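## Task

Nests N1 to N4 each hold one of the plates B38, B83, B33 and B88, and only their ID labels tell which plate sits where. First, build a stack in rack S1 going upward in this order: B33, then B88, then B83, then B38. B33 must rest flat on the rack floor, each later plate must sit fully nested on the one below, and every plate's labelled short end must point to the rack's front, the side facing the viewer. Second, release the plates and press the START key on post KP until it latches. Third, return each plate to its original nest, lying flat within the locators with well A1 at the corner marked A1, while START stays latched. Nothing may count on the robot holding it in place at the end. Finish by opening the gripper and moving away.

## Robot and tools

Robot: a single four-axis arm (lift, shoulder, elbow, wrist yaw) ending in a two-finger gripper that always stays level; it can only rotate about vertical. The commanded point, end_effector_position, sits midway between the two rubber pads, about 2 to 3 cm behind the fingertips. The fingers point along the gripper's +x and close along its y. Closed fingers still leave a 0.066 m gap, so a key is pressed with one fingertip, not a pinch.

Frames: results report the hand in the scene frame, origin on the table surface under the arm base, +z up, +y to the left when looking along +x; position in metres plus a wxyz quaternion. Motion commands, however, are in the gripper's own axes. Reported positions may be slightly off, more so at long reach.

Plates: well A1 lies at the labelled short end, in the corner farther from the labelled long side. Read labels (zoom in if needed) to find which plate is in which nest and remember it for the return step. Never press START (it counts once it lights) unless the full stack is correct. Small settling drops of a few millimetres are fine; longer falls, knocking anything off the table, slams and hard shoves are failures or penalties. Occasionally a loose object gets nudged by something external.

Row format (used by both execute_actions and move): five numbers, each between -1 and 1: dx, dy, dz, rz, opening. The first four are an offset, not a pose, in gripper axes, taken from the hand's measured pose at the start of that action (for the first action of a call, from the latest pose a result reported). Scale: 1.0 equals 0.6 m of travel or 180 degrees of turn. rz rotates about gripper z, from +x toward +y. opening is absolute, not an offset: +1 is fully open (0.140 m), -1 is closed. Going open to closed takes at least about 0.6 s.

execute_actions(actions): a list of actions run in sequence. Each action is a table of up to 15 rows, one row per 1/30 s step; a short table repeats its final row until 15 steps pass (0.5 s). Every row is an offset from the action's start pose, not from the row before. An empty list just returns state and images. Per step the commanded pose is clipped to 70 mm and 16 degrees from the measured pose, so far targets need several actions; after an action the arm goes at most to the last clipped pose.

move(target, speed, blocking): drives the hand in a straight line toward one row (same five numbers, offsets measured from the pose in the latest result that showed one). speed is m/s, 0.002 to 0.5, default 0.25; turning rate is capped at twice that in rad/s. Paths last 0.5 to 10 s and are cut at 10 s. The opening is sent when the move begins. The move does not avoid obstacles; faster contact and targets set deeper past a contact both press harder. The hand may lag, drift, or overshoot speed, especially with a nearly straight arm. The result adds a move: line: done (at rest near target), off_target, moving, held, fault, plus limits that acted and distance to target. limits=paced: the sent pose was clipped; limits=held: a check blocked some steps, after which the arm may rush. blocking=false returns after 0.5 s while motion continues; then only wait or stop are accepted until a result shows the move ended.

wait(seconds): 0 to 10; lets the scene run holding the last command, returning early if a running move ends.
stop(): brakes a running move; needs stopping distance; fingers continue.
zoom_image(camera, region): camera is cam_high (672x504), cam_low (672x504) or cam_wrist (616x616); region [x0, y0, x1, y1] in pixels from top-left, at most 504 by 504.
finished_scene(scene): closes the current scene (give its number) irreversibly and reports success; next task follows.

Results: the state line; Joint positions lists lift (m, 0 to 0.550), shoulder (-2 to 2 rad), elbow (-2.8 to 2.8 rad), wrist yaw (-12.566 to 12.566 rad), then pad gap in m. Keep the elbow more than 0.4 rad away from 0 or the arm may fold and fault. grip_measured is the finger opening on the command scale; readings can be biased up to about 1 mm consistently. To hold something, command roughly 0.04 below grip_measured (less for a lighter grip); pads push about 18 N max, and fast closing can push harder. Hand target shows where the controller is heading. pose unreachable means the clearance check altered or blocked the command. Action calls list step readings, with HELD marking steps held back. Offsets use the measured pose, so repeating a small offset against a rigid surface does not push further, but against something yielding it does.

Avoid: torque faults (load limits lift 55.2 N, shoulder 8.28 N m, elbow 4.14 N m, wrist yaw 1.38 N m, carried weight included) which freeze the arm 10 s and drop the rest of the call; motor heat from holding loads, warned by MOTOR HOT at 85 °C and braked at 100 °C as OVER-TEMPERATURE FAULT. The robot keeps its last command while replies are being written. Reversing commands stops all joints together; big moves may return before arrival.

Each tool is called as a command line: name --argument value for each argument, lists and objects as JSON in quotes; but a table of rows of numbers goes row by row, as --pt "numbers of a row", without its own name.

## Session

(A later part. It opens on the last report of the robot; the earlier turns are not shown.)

move --target '[0,0,0,0,-0.4]'

move --target '[0,0,0,0,-0.55]'

move --target '[0,0,0.4367,0,-0.55]' --speed 0.15

move --target '[-0.0701,-0.2896,0,-0.1152,-0.55]'

move --target '[0,0,-0.463,0,-0.55]'

move --target '[0,0,-0.023,0,-0.55]' --speed 0.012

move --target '[0,0,0,0,0.1]'

move --target '[0,0,0.15,0,0.1]' --speed 0.15

Scene clock: 323.53 s.
end_effector_position=(+0.6645, +0.2484, +0.0617) grip_measured=-0.40 end_effector_quat_wxyz=(+0.968, +0.000, +0.000, +0.249)
Joint positions: [ 0.057  1.065  1.806 -2.368  0.088]
Hand target: +0.665, +0.248, +0.062; +0.968, +0.000, +0.000, +0.249
Off the commanded pose: 0.000 m, 0 deg.
move: done

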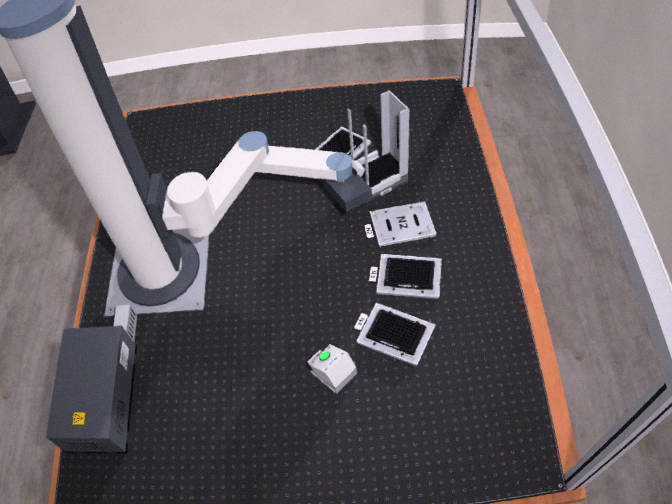

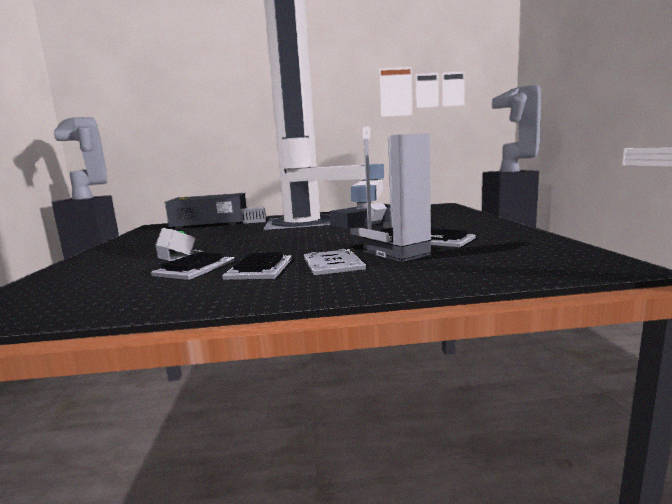

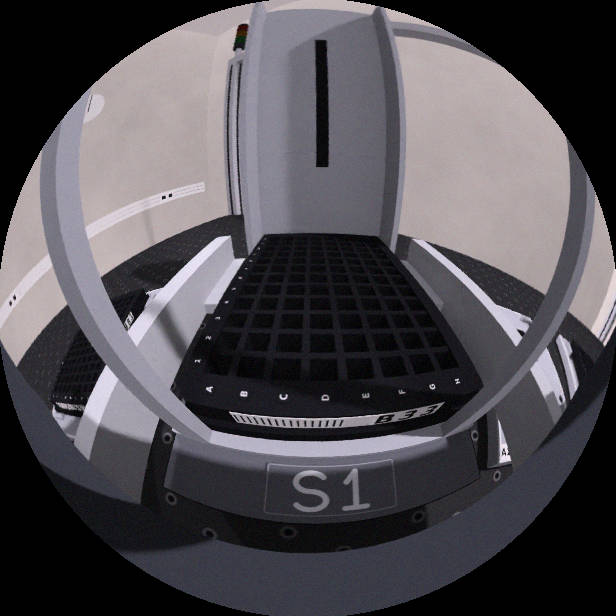

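Scene clock: 324.03 s.
end_effector_position=(+0.6645, +0.2484, +0.0617) grip_measured=-0.48 end_effector_quat_wxyz=(+0.968, +0.000, +0.000, +0.249)
Joint positions: [ 0.057  1.065  1.806 -2.368  0.085]
Hand target: +0.665, +0.248, +0.062; +0.968, +0.000, +0.000, +0.249
Off the commanded pose: 0.000 m, 0 deg.
move: done

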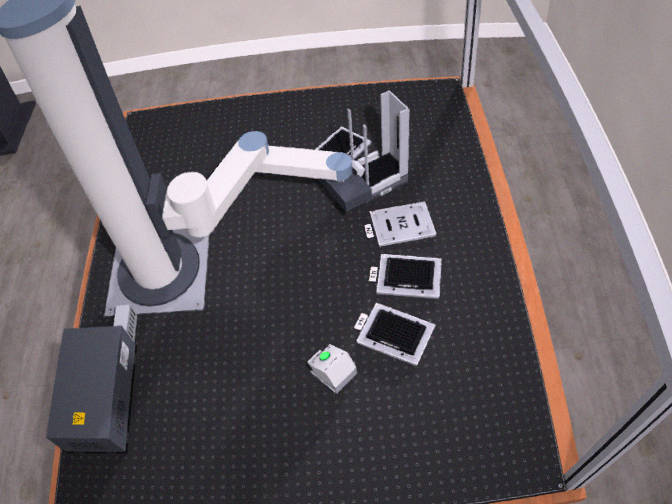

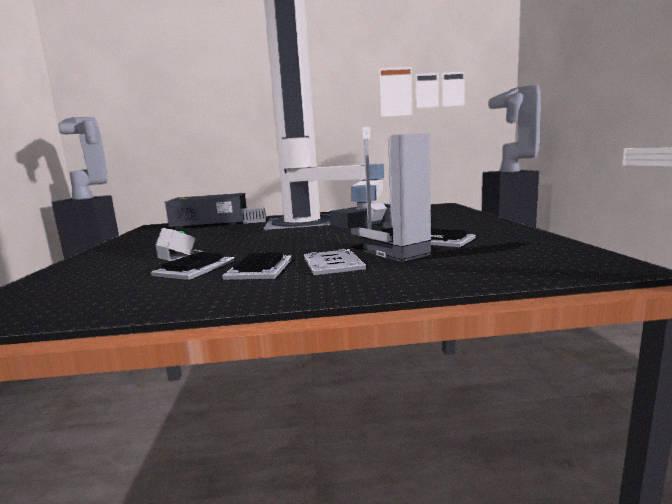

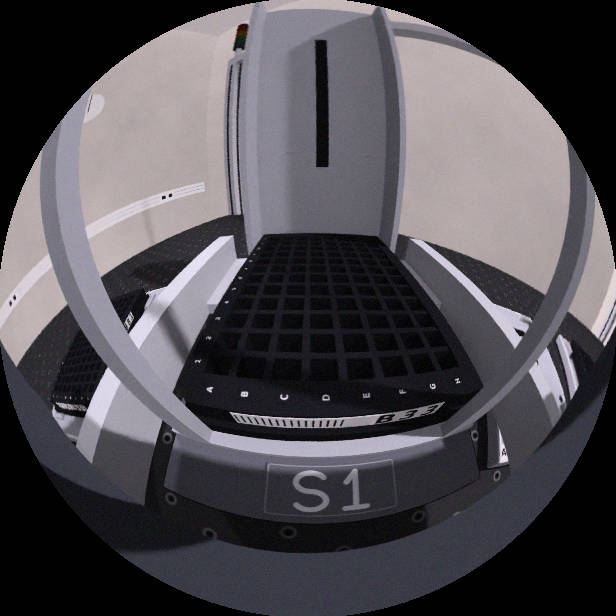

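Scene clock: 326.13 s.
end_effector_position=(+0.6645, +0.2485, +0.3237) grip_measured=-0.48 end_effector_quat_wxyz=(+0.968, +0.000, +0.000, +0.249)
Joint positions: [ 0.319  1.065  1.806 -2.368  0.085]
Hand target: +0.665, +0.248, +0.324; +0.968, +0.000, +0.000, +0.249
Off the commanded pose: 0.000 m, 0 deg.
move: done

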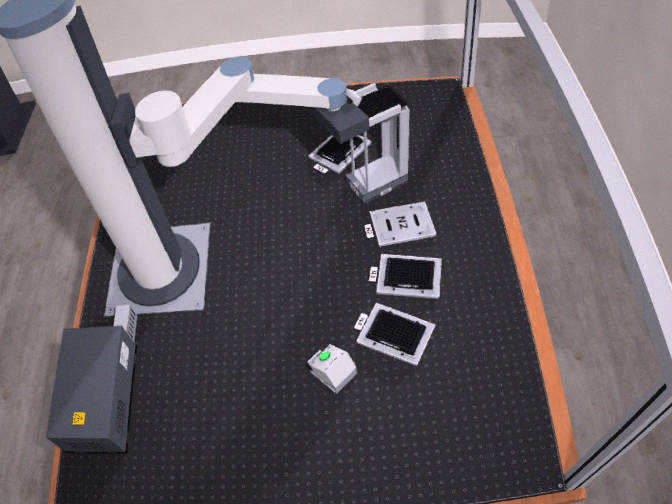

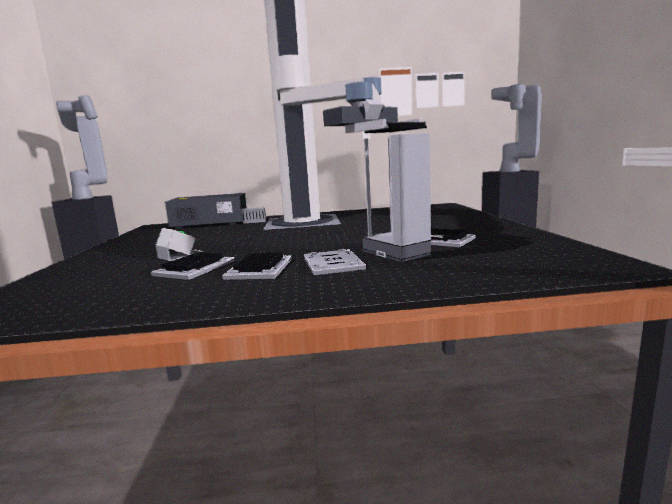

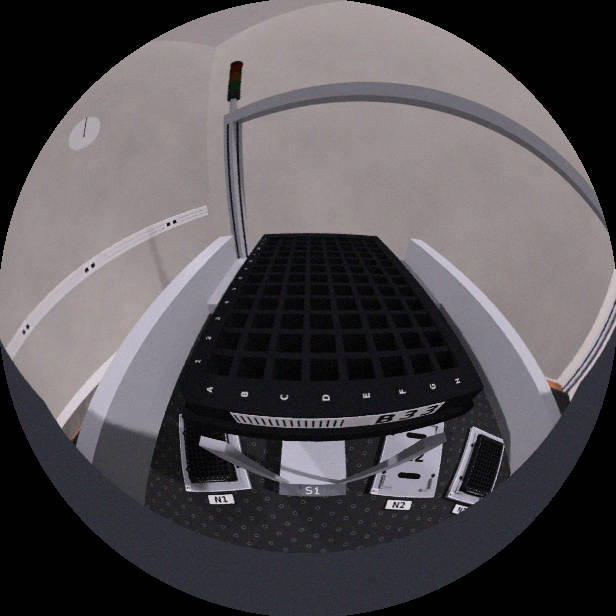

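Scene clock: 327.23 s.
end_effector_position=(+0.7115, +0.0758, +0.3237) grip_measured=-0.48 end_effector_quat_wxyz=(+0.998, +0.000, +0.000, +0.071)
Joint positions: [ 0.319  0.767  1.761 -2.387  0.085]
Hand target: +0.711, +0.076, +0.324; +0.997, +0.000, +0.000, +0.071
Off the commanded pose: 0.000 m, 0 deg.
move: done

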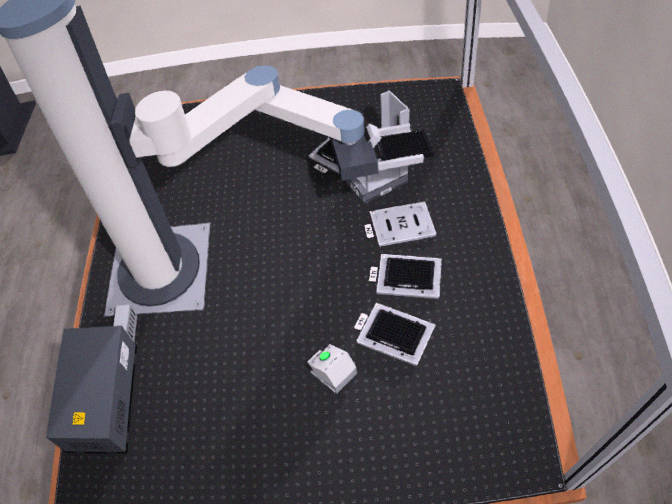

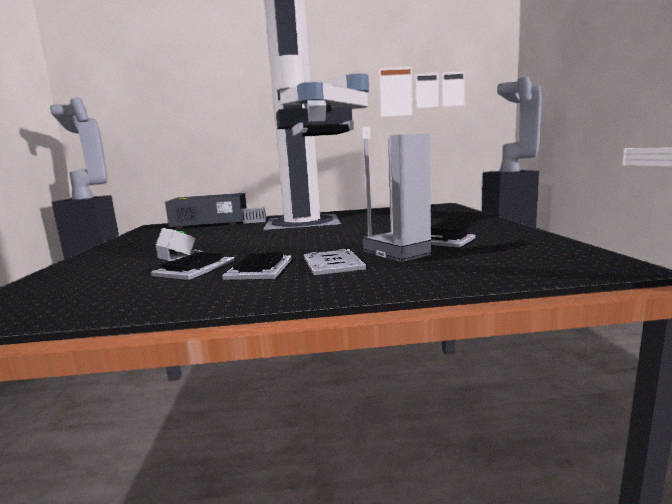

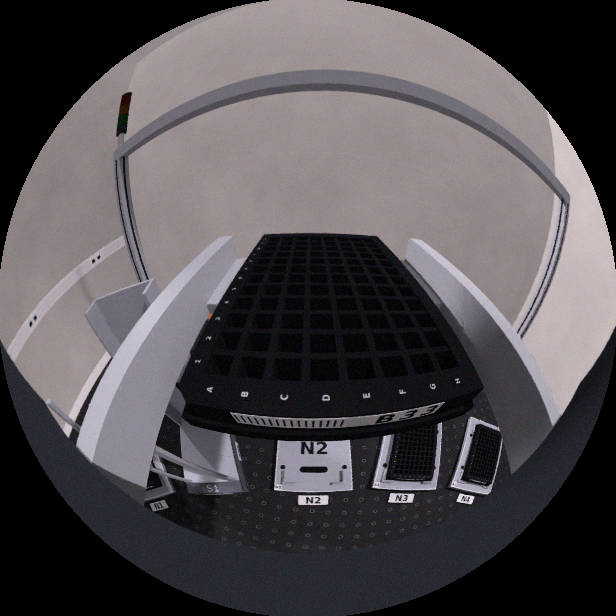

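Scene clock: 328.77 s.
end_effector_position=(+0.7115, +0.0758, +0.0459) grip_measured=-0.48 end_effector_quat_wxyz=(+0.998, +0.000, +0.000, +0.071)
Joint positions: [ 0.041  0.767  1.761 -2.387  0.085]
Hand target: +0.711, +0.076, +0.046; +0.998, +0.000, +0.000, +0.071
Off the commanded pose: 0.000 m, 0 deg.
move: done

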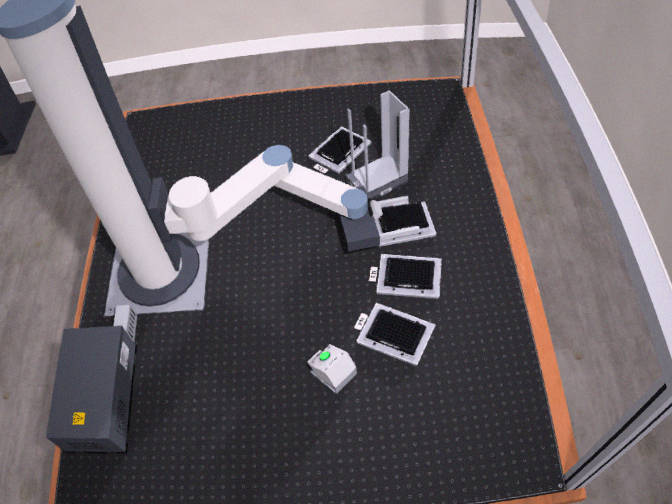

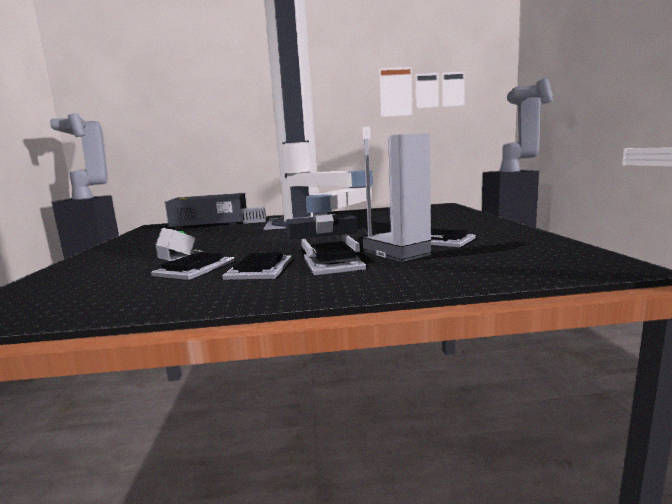

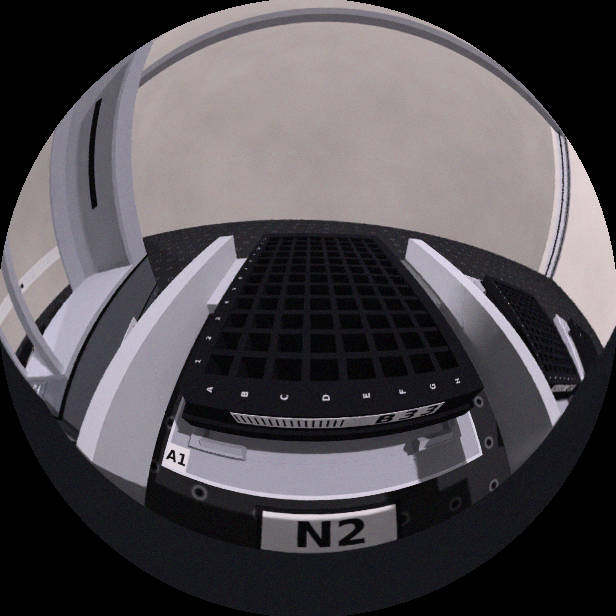

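Scene clock: 330.13 s.
end_effector_position=(+0.7114, +0.0756, +0.0320) grip_measured=-0.48 end_effector_quat_wxyz=(+0.998, +0.000, +0.000, +0.070)
Joint positions: [ 0.027  0.767  1.761 -2.387  0.085]
Hand target: +0.711, +0.076, +0.032; +0.998, +0.000, +0.000, +0.071
Off the commanded pose: 0.000 m, 0 deg.
move: done

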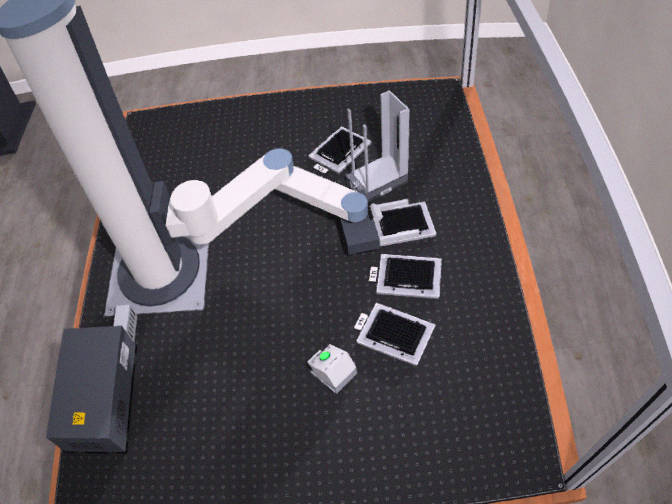

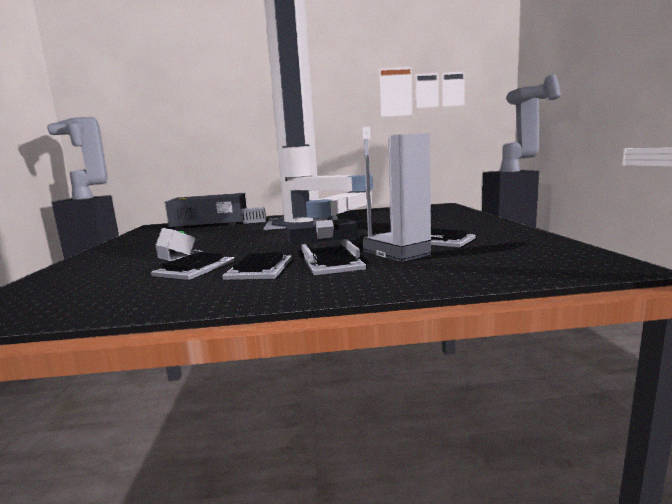

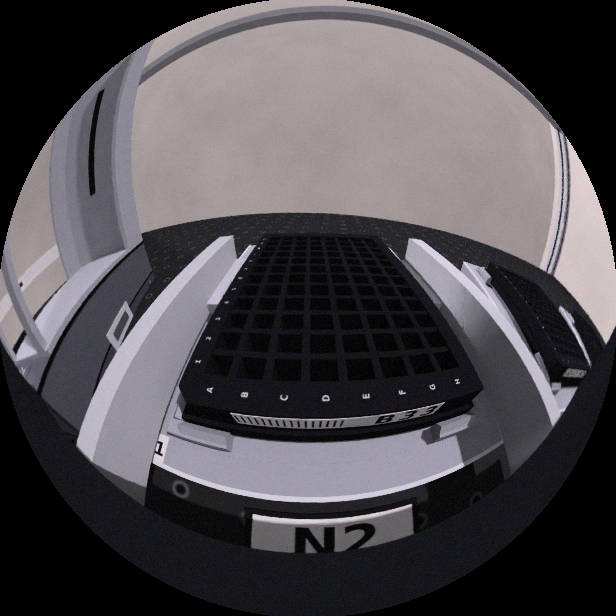

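Scene clock: 330.63 s.
end_effector_position=(+0.7114, +0.0755, +0.0320) grip_measured=+0.10 end_effector_quat_wxyz=(+0.998, +0.000, +0.000, +0.070)
Joint positions: [ 0.027  0.767  1.761 -2.387  0.107]
Hand target: +0.711, +0.076, +0.032; +0.998, +0.000, +0.000, +0.070
Off the commanded pose: 0.000 m, 0 deg.
move: done

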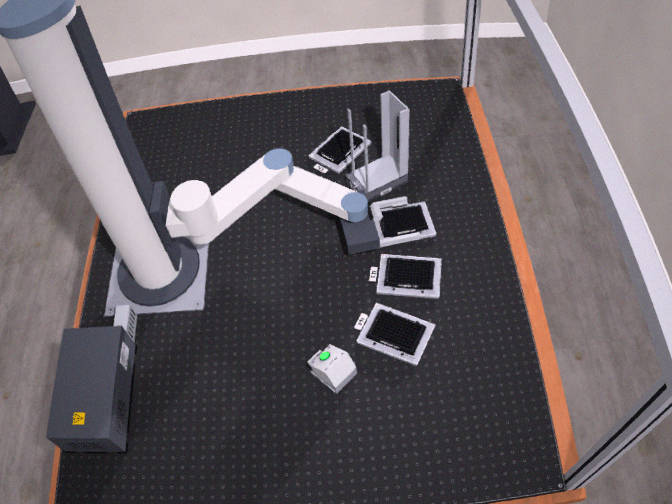

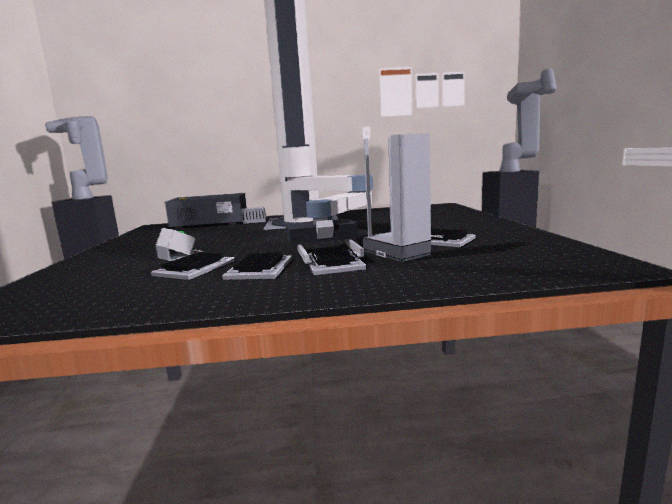

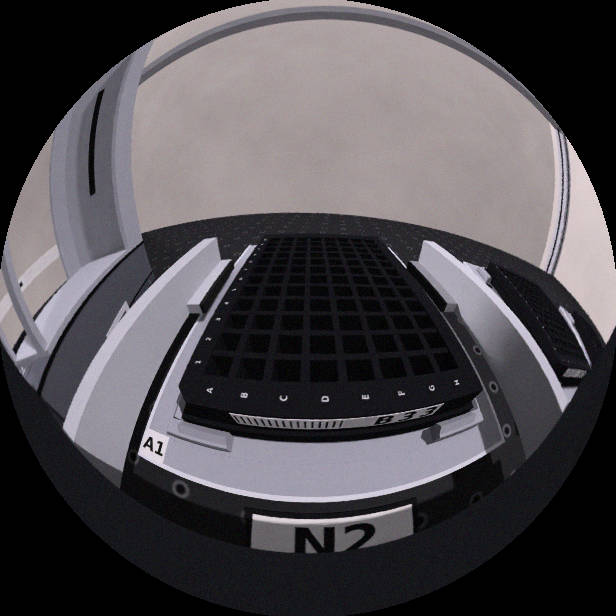

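Scene clock: 331.57 s.
end_effector_position=(+0.7114, +0.0756, +0.1221) grip_measured=+0.10 end_effector_quat_wxyz=(+0.998, +0.000, +0.000, +0.070)
Joint positions: [ 0.117  0.767  1.761 -2.387  0.107]
Hand target: +0.711, +0.076, +0.122; +0.998, +0.000, +0.000, +0.070
Off the commanded pose: 0.000 m, 0 deg.
move: done

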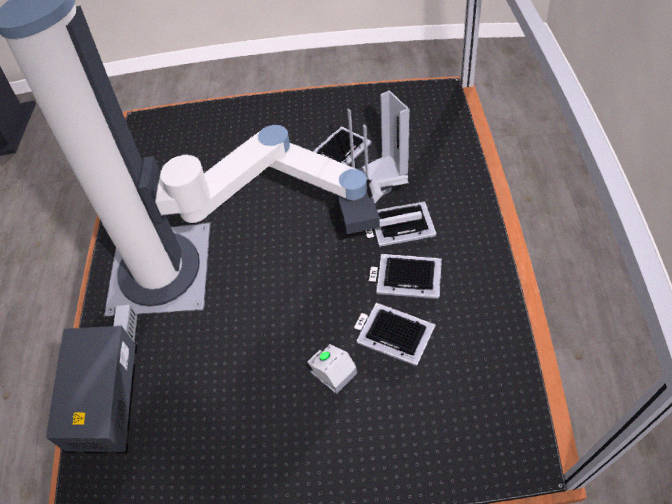

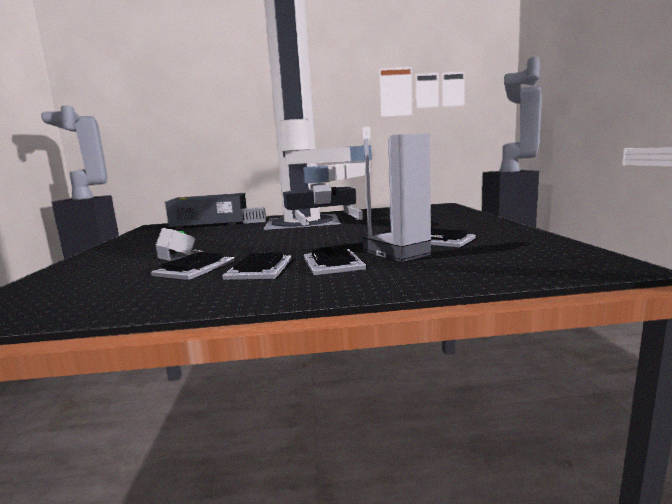

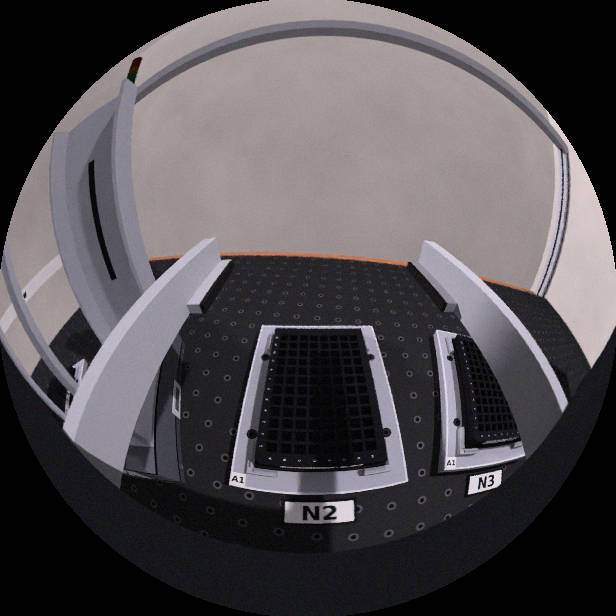

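finished_scene --scene 2

The scene is finished: the task was done.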